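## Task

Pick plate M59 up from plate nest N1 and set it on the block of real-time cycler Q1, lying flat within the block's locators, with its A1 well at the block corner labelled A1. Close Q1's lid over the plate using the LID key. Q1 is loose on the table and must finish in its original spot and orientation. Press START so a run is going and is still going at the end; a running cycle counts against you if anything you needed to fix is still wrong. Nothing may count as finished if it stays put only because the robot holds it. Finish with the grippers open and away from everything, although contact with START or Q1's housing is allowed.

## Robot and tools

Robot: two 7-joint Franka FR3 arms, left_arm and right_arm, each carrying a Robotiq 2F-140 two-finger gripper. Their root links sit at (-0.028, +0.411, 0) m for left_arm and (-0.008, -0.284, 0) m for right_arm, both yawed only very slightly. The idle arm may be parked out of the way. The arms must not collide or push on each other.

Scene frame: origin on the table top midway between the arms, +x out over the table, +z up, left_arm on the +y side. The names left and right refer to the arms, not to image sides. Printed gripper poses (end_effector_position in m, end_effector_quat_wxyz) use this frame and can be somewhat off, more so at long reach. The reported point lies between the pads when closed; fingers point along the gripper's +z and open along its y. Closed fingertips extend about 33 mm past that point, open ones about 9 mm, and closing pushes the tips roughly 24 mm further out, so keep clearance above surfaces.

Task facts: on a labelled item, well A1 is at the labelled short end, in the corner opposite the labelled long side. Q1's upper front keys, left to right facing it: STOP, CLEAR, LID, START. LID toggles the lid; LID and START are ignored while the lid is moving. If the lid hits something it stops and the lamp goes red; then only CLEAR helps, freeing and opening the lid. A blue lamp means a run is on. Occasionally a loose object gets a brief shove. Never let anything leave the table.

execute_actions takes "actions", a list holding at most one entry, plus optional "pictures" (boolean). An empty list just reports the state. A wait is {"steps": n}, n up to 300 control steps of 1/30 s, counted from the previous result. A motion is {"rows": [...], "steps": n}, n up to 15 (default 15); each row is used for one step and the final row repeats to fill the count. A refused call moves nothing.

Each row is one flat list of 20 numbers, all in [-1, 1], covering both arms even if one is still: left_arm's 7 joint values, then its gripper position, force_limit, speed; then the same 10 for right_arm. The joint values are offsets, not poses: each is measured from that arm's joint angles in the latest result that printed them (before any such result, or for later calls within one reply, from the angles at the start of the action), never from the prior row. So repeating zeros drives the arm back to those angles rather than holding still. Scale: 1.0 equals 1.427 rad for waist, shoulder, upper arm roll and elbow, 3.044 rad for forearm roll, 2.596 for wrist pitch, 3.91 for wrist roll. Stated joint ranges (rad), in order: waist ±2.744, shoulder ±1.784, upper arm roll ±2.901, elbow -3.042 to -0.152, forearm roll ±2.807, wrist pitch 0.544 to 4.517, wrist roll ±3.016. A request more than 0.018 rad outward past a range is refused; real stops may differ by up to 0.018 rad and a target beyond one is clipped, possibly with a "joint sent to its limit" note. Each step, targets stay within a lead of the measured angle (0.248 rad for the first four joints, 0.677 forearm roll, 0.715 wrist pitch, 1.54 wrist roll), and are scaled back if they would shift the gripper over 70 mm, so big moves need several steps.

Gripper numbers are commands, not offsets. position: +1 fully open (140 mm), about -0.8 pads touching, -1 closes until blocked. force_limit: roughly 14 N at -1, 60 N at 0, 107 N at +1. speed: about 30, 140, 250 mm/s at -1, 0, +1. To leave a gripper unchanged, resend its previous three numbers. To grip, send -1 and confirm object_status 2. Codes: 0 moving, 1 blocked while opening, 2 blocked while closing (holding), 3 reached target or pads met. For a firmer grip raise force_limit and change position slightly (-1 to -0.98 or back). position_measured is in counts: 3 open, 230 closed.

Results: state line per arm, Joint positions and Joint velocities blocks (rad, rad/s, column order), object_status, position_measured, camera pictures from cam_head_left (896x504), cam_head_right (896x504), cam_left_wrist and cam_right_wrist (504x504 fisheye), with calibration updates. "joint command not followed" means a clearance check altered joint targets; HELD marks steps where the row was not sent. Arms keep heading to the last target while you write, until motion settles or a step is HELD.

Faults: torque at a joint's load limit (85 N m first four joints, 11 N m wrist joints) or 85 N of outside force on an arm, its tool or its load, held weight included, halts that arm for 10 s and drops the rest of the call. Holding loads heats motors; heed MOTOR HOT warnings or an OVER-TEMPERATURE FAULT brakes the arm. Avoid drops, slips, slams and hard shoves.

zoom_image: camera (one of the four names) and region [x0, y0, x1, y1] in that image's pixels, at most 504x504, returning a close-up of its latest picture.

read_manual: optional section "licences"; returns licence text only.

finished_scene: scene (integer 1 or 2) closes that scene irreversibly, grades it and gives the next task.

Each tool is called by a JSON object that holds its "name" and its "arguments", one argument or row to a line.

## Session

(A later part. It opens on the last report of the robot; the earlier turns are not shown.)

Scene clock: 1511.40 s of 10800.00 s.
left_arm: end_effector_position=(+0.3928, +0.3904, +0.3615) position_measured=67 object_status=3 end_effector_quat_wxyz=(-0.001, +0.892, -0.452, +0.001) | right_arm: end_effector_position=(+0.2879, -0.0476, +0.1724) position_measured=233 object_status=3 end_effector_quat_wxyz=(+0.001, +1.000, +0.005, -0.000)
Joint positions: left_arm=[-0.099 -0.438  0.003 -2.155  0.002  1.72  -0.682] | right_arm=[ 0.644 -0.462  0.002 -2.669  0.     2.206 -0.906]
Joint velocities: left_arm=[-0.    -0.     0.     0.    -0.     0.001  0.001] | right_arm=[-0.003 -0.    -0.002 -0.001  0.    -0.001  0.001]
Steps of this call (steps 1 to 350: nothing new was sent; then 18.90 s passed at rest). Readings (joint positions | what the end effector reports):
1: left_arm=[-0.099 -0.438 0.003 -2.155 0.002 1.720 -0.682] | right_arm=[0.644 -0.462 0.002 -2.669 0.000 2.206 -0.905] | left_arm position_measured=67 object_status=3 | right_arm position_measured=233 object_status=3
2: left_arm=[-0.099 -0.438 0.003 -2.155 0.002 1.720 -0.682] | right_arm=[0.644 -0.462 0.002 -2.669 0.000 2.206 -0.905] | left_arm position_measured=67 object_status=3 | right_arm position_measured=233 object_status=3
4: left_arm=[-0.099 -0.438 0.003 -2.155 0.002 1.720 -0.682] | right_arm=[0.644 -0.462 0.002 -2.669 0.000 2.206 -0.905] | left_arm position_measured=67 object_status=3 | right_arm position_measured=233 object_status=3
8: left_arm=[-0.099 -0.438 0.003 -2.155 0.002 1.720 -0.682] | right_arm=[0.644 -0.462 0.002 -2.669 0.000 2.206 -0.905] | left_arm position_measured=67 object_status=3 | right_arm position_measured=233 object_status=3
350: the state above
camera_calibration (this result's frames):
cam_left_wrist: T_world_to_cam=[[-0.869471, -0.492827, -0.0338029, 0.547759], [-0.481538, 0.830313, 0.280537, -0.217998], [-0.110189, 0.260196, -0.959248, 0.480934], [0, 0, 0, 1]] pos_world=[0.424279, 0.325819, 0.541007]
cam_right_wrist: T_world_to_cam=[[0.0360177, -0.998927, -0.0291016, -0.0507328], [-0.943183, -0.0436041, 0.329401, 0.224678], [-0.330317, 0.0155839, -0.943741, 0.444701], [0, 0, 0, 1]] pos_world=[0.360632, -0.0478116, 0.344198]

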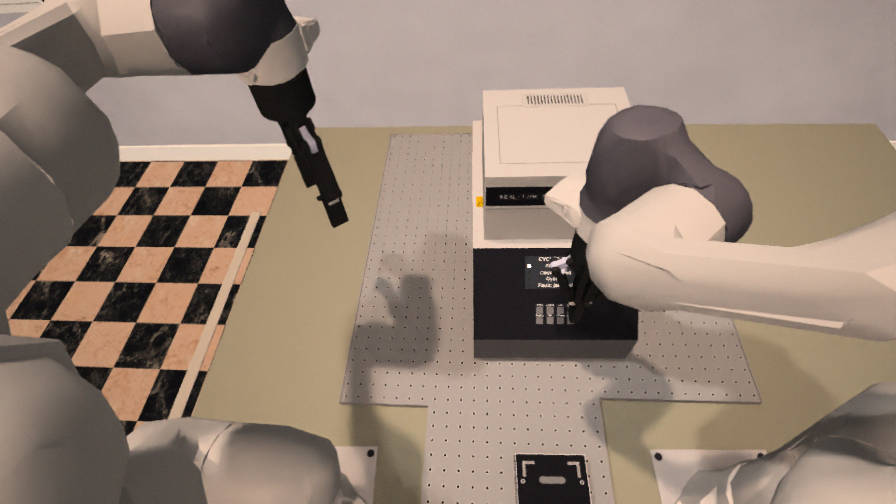

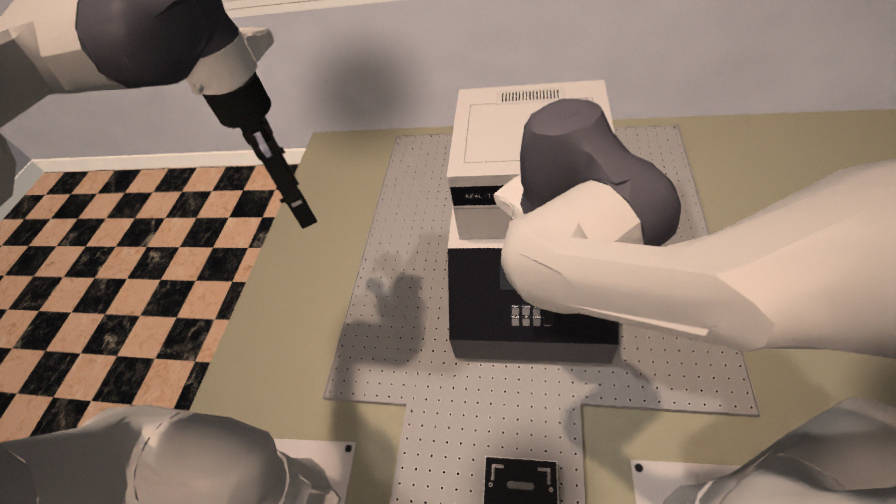

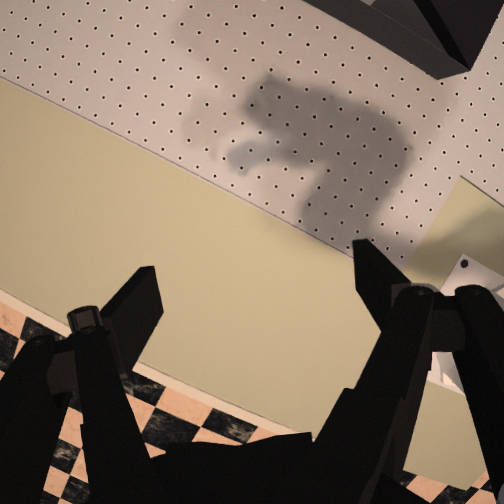

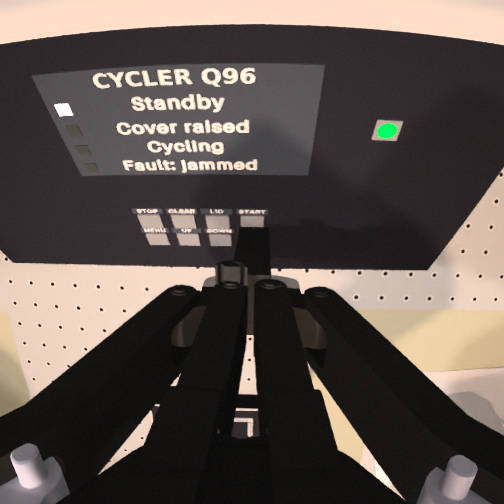

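{"name": "execute_actions", "arguments": {
  "actions": [
    {"rows": [[0,0,0,0,0,0,0,0.49,-0.6,-0.3, 0,0.0025,0,-0.0025,0,0.005,0,-1,0,0],[0,0,0,0,0,0,0,0.49,-0.6,-0.3, 0,0.0037,0,-0.0037,0,0.0068,0,-1,0,0],[0,0,0,0,0,0,0,0.49,-0.6,-0.3, 0,0.005,0,-0.0048,0,0.0084,0,-1,0,0],[0,0,0,0,0,0,0,0.49,-0.6,-0.3, 0,0.0061,0,-0.0061,0,0.0096,0,-1,0,0],[0,0,0,0,0,0,0,0.49,-0.6,-0.3, 0,0.0072,0,-0.007,0,0.0107,0,-1,0,0],[0,0,0,0,0,0,0,0.49,-0.6,-0.3, 0,0.0081,0,-0.008,0,0.0116,0,-1,0,0],[0,0,0,0,0,0,0,0.49,-0.6,-0.3, 0,0.0089,0,-0.0089,0,0.0123,0,-1,0,0],[0,0,0,0,0,0,0,0.49,-0.6,-0.3, 0,0.0096,0,-0.0096,0,0.013,0,-1,0,0],[0,0,0,0,0,0,0,0.49,-0.6,-0.3, -0.0012,0.0107,0,-0.0097,0,0.0135,0,-1,0,0],[0,0,0,0,0,0,0,0.49,-0.6,-0.3, -0.0015,0.0118,0,-0.0097,0,0.0139,0,-1,0,0],[0,0,0,0,0,0,0,0.49,-0.6,-0.3, -0.0019,0.0127,0,-0.0097,0,0.014,0,-1,0,0],[0,0,0,0,0,0,0,0.49,-0.6,-0.3, -0.0022,0.0137,0,-0.0097,0,0.014,0,-1,0,0],[0,0,0,0,0,0,0,0.49,-0.6,-0.3, -0.0026,0.0145,0,-0.0095,0,0.014,0,-1,0,0],[0,0,0,0,0,0,0,0.49,-0.6,-0.3, -0.0029,0.0153,0,-0.0092,0,0.0141,0,-1,0,0],[0,0,0,0,0,0,0,0.49,-0.6,-0.3, -0.0032,0.0156,0,-0.009,0,0.0141,0,-1,0,0]], "steps": 15}
  ],
  "pictures": false
}}

{"name": "execute_actions", "arguments": {
  "actions": [
    {"steps": 7}
  ],
  "pictures": false
}}

{"name": "execute_actions", "arguments": {
  "actions": [
    {"rows": [[0,0,0,0,0,0,0,0.49,-0.6,-0.3, 0,-0.004,0,0.003,0,-0.005,0,-1,0,0],[0,0,0,0,0,0,0,0.49,-0.6,-0.3, 0,-0.007,0,0.006,0,-0.009,0,-1,0,0],[0,0,0,0,0,0,0,0.49,-0.6,-0.3, 0,-0.010,0,0.009,0,-0.013,0,-1,0,0],[0,0,0,0,0,0,0,0.49,-0.6,-0.3, 0,-0.013,0,0.012,0,-0.017,0,-1,0,0],[0,0,0,0,0,0,0,0.49,-0.6,-0.3, 0,-0.016,0,0.015,0,-0.021,0,-1,0,0],[0,0,0,0,0,0,0,0.49,-0.6,-0.3, 0,-0.019,0,0.018,0,-0.024,0,-1,0,0],[0,0,0,0,0,0,0,0.49,-0.6,-0.3, 0,-0.022,0,0.021,0,-0.027,0,-1,0,0],[0,0,0,0,0,0,0,0.49,-0.6,-0.3, 0,-0.025,0,0.024,0,-0.030,0,-1,0,0],[0,0,0,0,0,0,0,0.49,-0.6,-0.3, 0,-0.027,0,0.026,0,-0.032,0,-1,0,0],[0,0,0,0,0,0,0,0.49,-0.6,-0.3, 0,-0.029,0,0.028,0,-0.034,0,-1,0,0],[0,0,0,0,0,0,0,0.49,-0.6,-0.3, 0,-0.030,0,0.029,0,-0.035,0,-1,0,0],[0,0,0,0,0,0,0,0.49,-0.6,-0.3, 0,-0.031,0,0.030,0,-0.035,0,-1,0,0]], "steps": 15}
  ]
}}

Scene clock: 1544.67 s of 10800.00 s.
left_arm: end_effector_position=(+0.3928, +0.3904, +0.3615) position_measured=67 object_status=3 end_effector_quat_wxyz=(-0.001, +0.892, -0.452, +0.001) | right_arm: end_effector_position=(+0.2884, -0.0474, +0.1657) position_measured=233 object_status=3 end_effector_quat_wxyz=(+0.000, +1.000, +0.004, +0.000)
Joint positions: left_arm=[-0.099 -0.438  0.003 -2.155  0.002  1.72  -0.682] | right_arm=[ 0.643 -0.451  0.002 -2.679  0.001  2.228 -0.906]
Joint velocities: left_arm=[ 0.     0.001  0.001 -0.001 -0.001  0.001  0.001] | right_arm=[-0.002 -0.    -0.     0.002  0.004  0.001  0.   ]
Steps of this call (steps 1 to 90: nothing new was sent; then 29.77 s passed at rest; steps 91 to 105: all 15 steps of this action). Readings (joint positions | what the end effector reports):
91: left_arm=[-0.099 -0.438 0.003 -2.155 0.002 1.720 -0.682] | right_arm=[0.644 -0.462 0.002 -2.669 0.000 2.207 -0.906] | left_arm position_measured=67 object_status=3 | right_arm position_measured=233 object_status=3
92: left_arm=[-0.099 -0.438 0.003 -2.155 0.002 1.720 -0.682] | right_arm=[0.644 -0.462 0.002 -2.670 0.000 2.209 -0.906] | left_arm position_measured=67 object_status=3 | right_arm position_measured=233 object_status=3
94: left_arm=[-0.099 -0.438 0.003 -2.155 0.002 1.720 -0.682] | right_arm=[0.644 -0.459 0.002 -2.672 0.000 2.214 -0.906] | left_arm position_measured=67 object_status=3 | right_arm position_measured=233 object_status=3
98: left_arm=[-0.099 -0.438 0.003 -2.155 0.002 1.720 -0.682] | right_arm=[0.644 -0.453 0.002 -2.678 0.000 2.224 -0.906] | left_arm position_measured=67 object_status=3 | right_arm position_measured=233 object_status=3
105: the state above

Scene clock: 1544.90 s of 10800.00 s.
left_arm: end_effector_position=(+0.3928, +0.3904, +0.3615) position_measured=67 object_status=3 end_effector_quat_wxyz=(-0.001, +0.892, -0.452, +0.001) | right_arm: end_effector_position=(+0.2884, -0.0474, +0.1657) position_measured=233 object_status=3 end_effector_quat_wxyz=(+0.000, +1.000, +0.004, +0.000)
Joint positions: left_arm=[-0.099 -0.438  0.003 -2.155  0.002  1.72  -0.682] | right_arm=[ 0.643 -0.451  0.002 -2.679  0.001  2.228 -0.906]
Joint velocities: left_arm=[-0.001 -0.001  0.001 -0.001 -0.     0.001 -0.001] | right_arm=[-0.002 -0.     0.     0.001  0.001 -0.001  0.   ]
Steps of this call (steps 1 to 7: the robot went on to your last target). Readings (joint positions | what the end effector reports):
1: left_arm=[-0.099 -0.438 0.003 -2.155 0.002 1.720 -0.682] | right_arm=[0.643 -0.451 0.002 -2.679 0.001 2.228 -0.906] | left_arm position_measured=67 object_status=3 | right_arm position_measured=233 object_status=3
2: left_arm=[-0.099 -0.438 0.003 -2.155 0.002 1.720 -0.682] | right_arm=[0.643 -0.451 0.002 -2.679 0.001 2.228 -0.906] | left_arm position_measured=67 object_status=3 | right_arm position_measured=233 object_status=3
4: left_arm=[-0.099 -0.438 0.003 -2.155 0.002 1.720 -0.682] | right_arm=[0.643 -0.451 0.002 -2.679 0.001 2.228 -0.906] | left_arm position_measured=67 object_status=3 | right_arm position_measured=233 object_status=3
7: the state above

Scene clock: 1545.40 s of 10800.00 s.
left_arm: end_effector_position=(+0.3928, +0.3904, +0.3615) position_measured=67 object_status=3 end_effector_quat_wxyz=(-0.001, +0.892, -0.452, +0.001) | right_arm: end_effector_position=(+0.2899, -0.0461, +0.1933) position_measured=233 object_status=3 end_effector_quat_wxyz=(-0.003, +1.000, +0.004, +0.003)
Joint positions: left_arm=[-0.099 -0.438  0.003 -2.155  0.002  1.72  -0.682] | right_arm=[ 0.643 -0.493  0.002 -2.638  0.001  2.154 -0.906]
Joint velocities: left_arm=[-0.001  0.    -0.    -0.002 -0.001  0.    -0.002] | right_arm=[ 0.    -0.012  0.001  0.013 -0.    -0.072  0.001]
Steps of this call (steps 1 to 15: all 15 steps of this action). Readings (joint positions | what the end effector reports):
1: left_arm=[-0.099 -0.438 0.003 -2.155 0.002 1.720 -0.682] | right_arm=[0.643 -0.452 0.002 -2.678 0.001 2.225 -0.906] | left_arm position_measured=67 object_status=3 | right_arm position_measured=233 object_status=3
2: left_arm=[-0.099 -0.438 0.003 -2.155 0.002 1.720 -0.682] | right_arm=[0.643 -0.454 0.002 -2.677 0.001 2.222 -0.906] | left_arm position_measured=67 object_status=3 | right_arm position_measured=233 object_status=3
4: left_arm=[-0.099 -0.438 0.003 -2.155 0.002 1.720 -0.682] | right_arm=[0.643 -0.459 0.002 -2.671 0.001 2.212 -0.906] | left_arm position_measured=67 object_status=3 | right_arm position_measured=233 object_status=3
8: left_arm=[-0.099 -0.438 0.003 -2.155 0.002 1.720 -0.682] | right_arm=[0.643 -0.475 0.002 -2.655 0.001 2.186 -0.906] | left_arm position_measured=67 object_status=3 | right_arm position_measured=233 object_status=3
15: the state above
camera_calibration (this result's frames):
cam_left_wrist: T_world_to_cam=[[-0.869471, -0.492827, -0.0338028, 0.547759], [-0.481538, 0.830313, 0.280537, -0.217998], [-0.110189, 0.260196, -0.959248, 0.480934], [0, 0, 0, 1]] pos_world=[0.424279, 0.325819, 0.541007]
cam_right_wrist: T_world_to_cam=[[0.0354538, -0.998754, -0.0351336, -0.0473636], [-0.945601, -0.0449017, 0.322215, 0.22181], [-0.323391, 0.0217986, -0.946014, 0.463776], [0, 0, 0, 1]] pos_world=[0.361404, -0.0474546, 0.365604]

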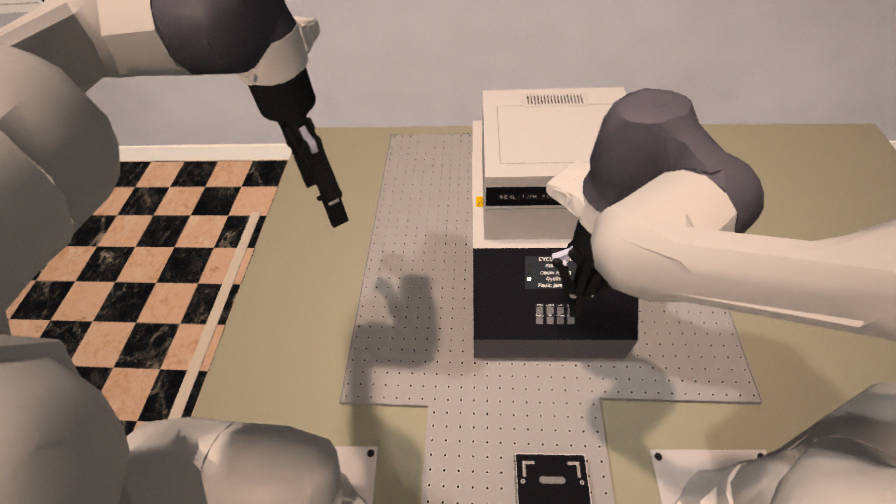

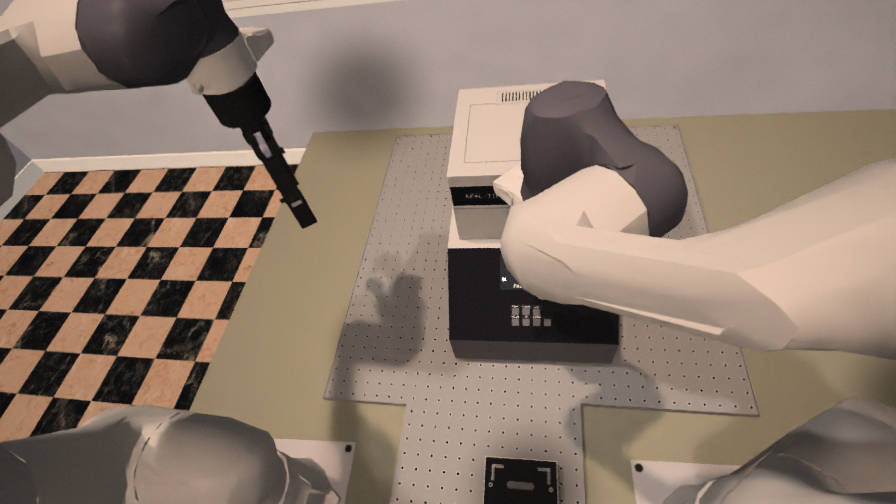

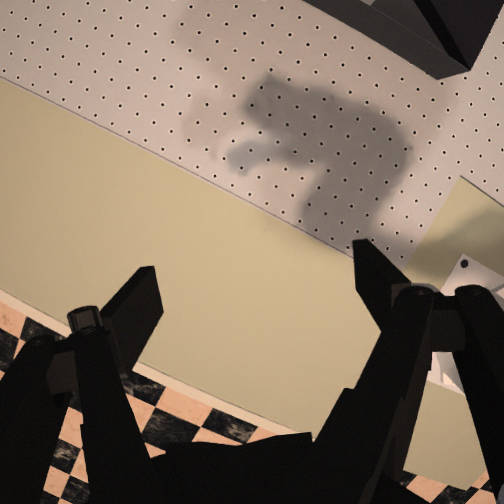

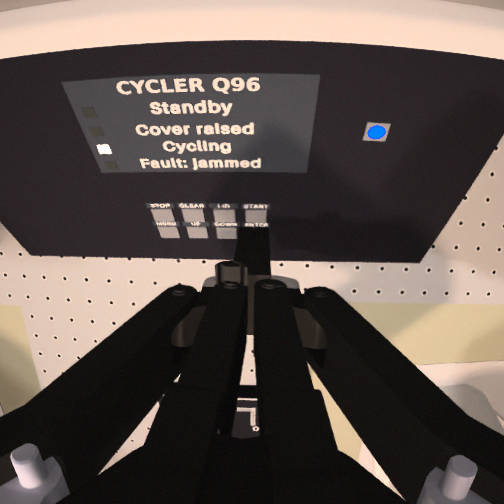

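{"name": "execute_actions", "arguments": {
  "actions": [
    {"rows": [[0,0,0,0,0,0,0,0.49,-0.6,-0.3, 0,-0.008,0,0,0,-0.008,0,-1,0,0],[0,0,0,0,0,0,0,0.49,-0.6,-0.3, 0,-0.02,0,0,0,-0.017,0,-1,0,0],[0,0,0,0,0,0,0,0.49,-0.6,-0.3, 0,-0.034,0,0,0,-0.028,0,-1,0,0],[0,0,0,0,0,0,0,0.49,-0.6,-0.3, 0,-0.05,0,0,0,-0.04,0,-1,0,0],[0,0,0,0,0,0,0,0.49,-0.6,-0.3, 0,-0.067,0,0,0,-0.052,0,-1,0,0],[0,0,0,0,0,0,0,0.49,-0.6,-0.3, 0,-0.085,0,0,0,-0.063,0,-1,0,0],[0,0,0,0,0,0,0,0.49,-0.6,-0.3, 0,-0.102,0,0,0,-0.073,0,-1,0,0],[0,0,0,0,0,0,0,0.49,-0.6,-0.3, 0,-0.118,0,0,0,-0.082,0,-1,0,0],[0,0,0,0,0,0,0,0.49,-0.6,-0.3, 0,-0.133,0,0,0,-0.089,0,-1,0,0],[0,0,0,0,0,0,0,0.49,-0.6,-0.3, 0,-0.146,0,0,0,-0.094,0,-1,0,0],[0,0,0,0,0,0,0,0.49,-0.6,-0.3, 0,-0.157,0,0,0,-0.097,0,-1,0,0],[0,0,0,0,0,0,0,0.49,-0.6,-0.3, 0,-0.165,0,0,0,-0.098,0,-1,0,0],[0,0,0,0,0,0,0,0.49,-0.6,-0.3, 0,-0.171,0,0,0,-0.098,0,-1,0,0],[0,0,0,0,0,0,0,0.49,-0.6,-0.3, 0,-0.174,0,0,0,-0.097,0,-1,0,0],[0,0,0,0,0,0,0,0.49,-0.6,-0.3, 0,-0.175,0,0,0,-0.097,0,-1,0,0]], "steps": 15}
  ],
  "pictures": false
}}

{"name": "execute_actions", "arguments": {
  "actions": [
    {"steps": 10}
  ]
}}

Scene clock: 1581.07 s of 10800.00 s.
left_arm: end_effector_position=(+0.3928, +0.3904, +0.3615) position_measured=67 object_status=3 end_effector_quat_wxyz=(-0.001, +0.892, -0.452, +0.001) | right_arm: end_effector_position=(+0.2571, -0.0723, +0.2589) position_measured=233 object_status=3 end_effector_quat_wxyz=(-0.010, +1.000, +0.004, +0.013)
Joint positions: left_arm=[-0.099 -0.438  0.003 -2.155  0.002  1.72  -0.682] | right_arm=[ 0.643 -0.73   0.002 -2.638  0.001  1.942 -0.906]
Joint velocities: left_arm=[-0.002  0.001  0.     0.    -0.     0.     0.001] | right_arm=[ 0.002 -0.211 -0.001  0.005 -0.    -0.203 -0.   ]
Steps of this call (steps 1 to 30: the robot went on to your last target; steps 31 to 90: nothing new was sent; then 32.17 s passed at rest; steps 91 to 105: all 15 steps of this action). Readings (joint positions | what the end effector reports):
91: left_arm=[-0.099 -0.438 0.003 -2.155 0.002 1.720 -0.682] | right_arm=[0.643 -0.495 0.002 -2.638 0.001 2.141 -0.906] | left_arm position_measured=67 object_status=3 | right_arm position_measured=233 object_status=3
92: left_arm=[-0.099 -0.438 0.003 -2.155 0.002 1.720 -0.682] | right_arm=[0.643 -0.500 0.002 -2.638 0.001 2.136 -0.906] | left_arm position_measured=67 object_status=3 | right_arm position_measured=233 object_status=3
94: left_arm=[-0.099 -0.438 0.003 -2.155 0.002 1.720 -0.682] | right_arm=[0.643 -0.524 0.002 -2.639 0.001 2.114 -0.906] | left_arm position_measured=67 object_status=3 | right_arm position_measured=233 object_status=3
98: left_arm=[-0.099 -0.438 0.003 -2.155 0.002 1.720 -0.682] | right_arm=[0.643 -0.610 0.002 -2.639 0.001 2.040 -0.906] | left_arm position_measured=67 object_status=3 | right_arm position_measured=233 object_status=3
105: the state above

Scene clock: 1581.40 s of 10800.00 s.
left_arm: end_effector_position=(+0.3928, +0.3904, +0.3615) position_measured=67 object_status=3 end_effector_quat_wxyz=(-0.001, +0.892, -0.452, +0.001) | right_arm: end_effector_position=(+0.2503, -0.0778, +0.2596) position_measured=233 object_status=3 end_effector_quat_wxyz=(-0.004, +1.000, +0.004, +0.006)
Joint positions: left_arm=[-0.099 -0.438  0.003 -2.155  0.002  1.72  -0.682] | right_arm=[ 0.643 -0.741  0.002 -2.638  0.001  1.911 -0.906]
Joint velocities: left_arm=[ 0.     0.002  0.001  0.     0.    -0.001 -0.001] | right_arm=[-0.001 -0.001  0.001 -0.001 -0.    -0.03  -0.001]
Steps of this call (steps 1 to 10: the robot went on to your last target). Readings (joint positions | what the end effector reports):
1: left_arm=[-0.099 -0.438 0.003 -2.155 0.002 1.720 -0.682] | right_arm=[0.643 -0.735 0.002 -2.638 0.001 1.935 -0.906] | left_arm position_measured=67 object_status=3 | right_arm position_measured=233 object_status=3
2: left_arm=[-0.099 -0.438 0.003 -2.155 0.002 1.720 -0.682] | right_arm=[0.643 -0.738 0.002 -2.638 0.001 1.930 -0.906] | left_arm position_measured=67 object_status=3 | right_arm position_measured=233 object_status=3
4: left_arm=[-0.099 -0.438 0.003 -2.155 0.002 1.720 -0.682] | right_arm=[0.643 -0.740 0.002 -2.638 0.001 1.923 -0.906] | left_arm position_measured=67 object_status=3 | right_arm position_measured=233 object_status=3
8: left_arm=[-0.099 -0.438 0.003 -2.155 0.002 1.720 -0.682] | right_arm=[0.643 -0.741 0.002 -2.638 0.001 1.914 -0.906] | left_arm position_measured=67 object_status=3 | right_arm position_measured=233 object_status=3
10: the state above
camera_calibration (this result's frames):
cam_left_wrist: T_world_to_cam=[[-0.869471, -0.492827, -0.0338028, 0.547758], [-0.481538, 0.830313, 0.280538, -0.217998], [-0.11019, 0.260197, -0.959248, 0.480934], [0, 0, 0, 1]] pos_world=[0.424279, 0.325819, 0.541007]
cam_right_wrist: T_world_to_cam=[[0.0355343, -0.998642, -0.0380854, -0.0745271], [-0.947014, -0.0458213, 0.317907, 0.162926], [-0.31922, 0.0247708, -0.947357, 0.513944], [0, 0, 0, 1]] pos_world=[0.321003, -0.0796913, 0.432255]

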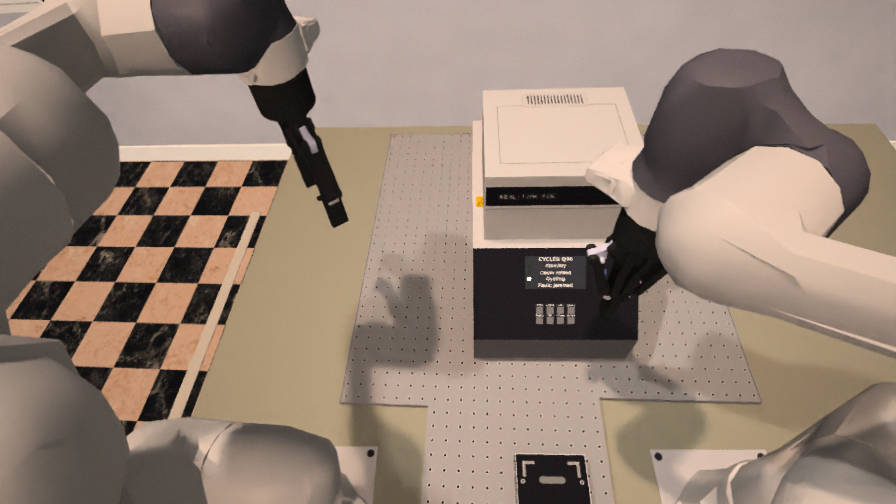

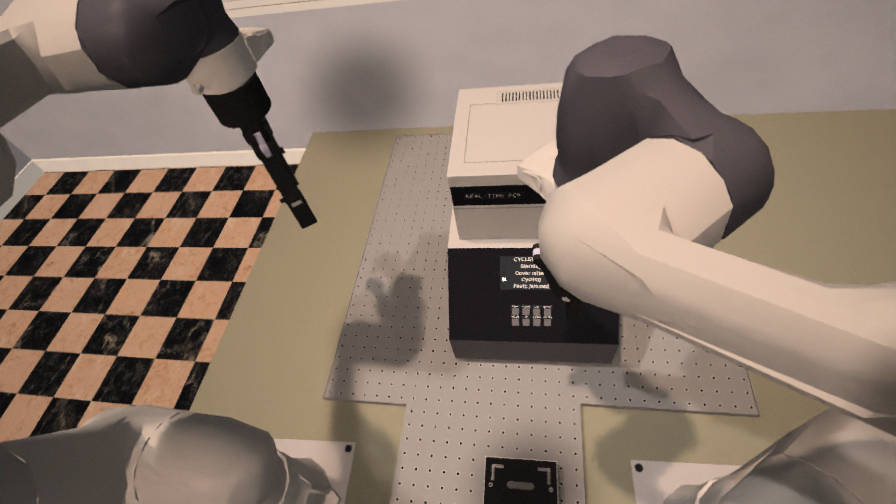

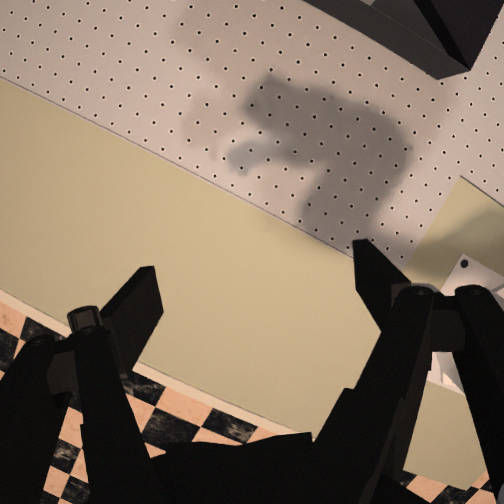

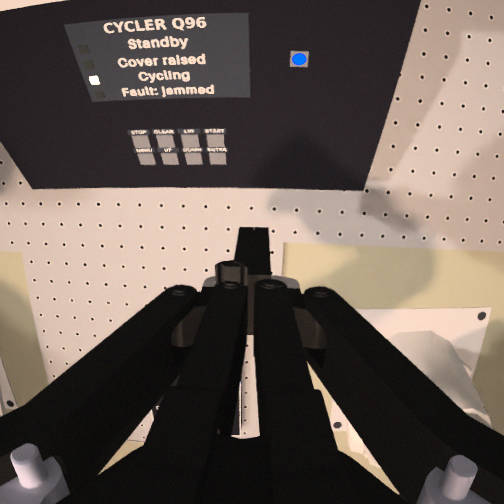

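{"name": "finished_scene", "arguments": {
  "scene": 1
}}

The scene is finished: the task was done.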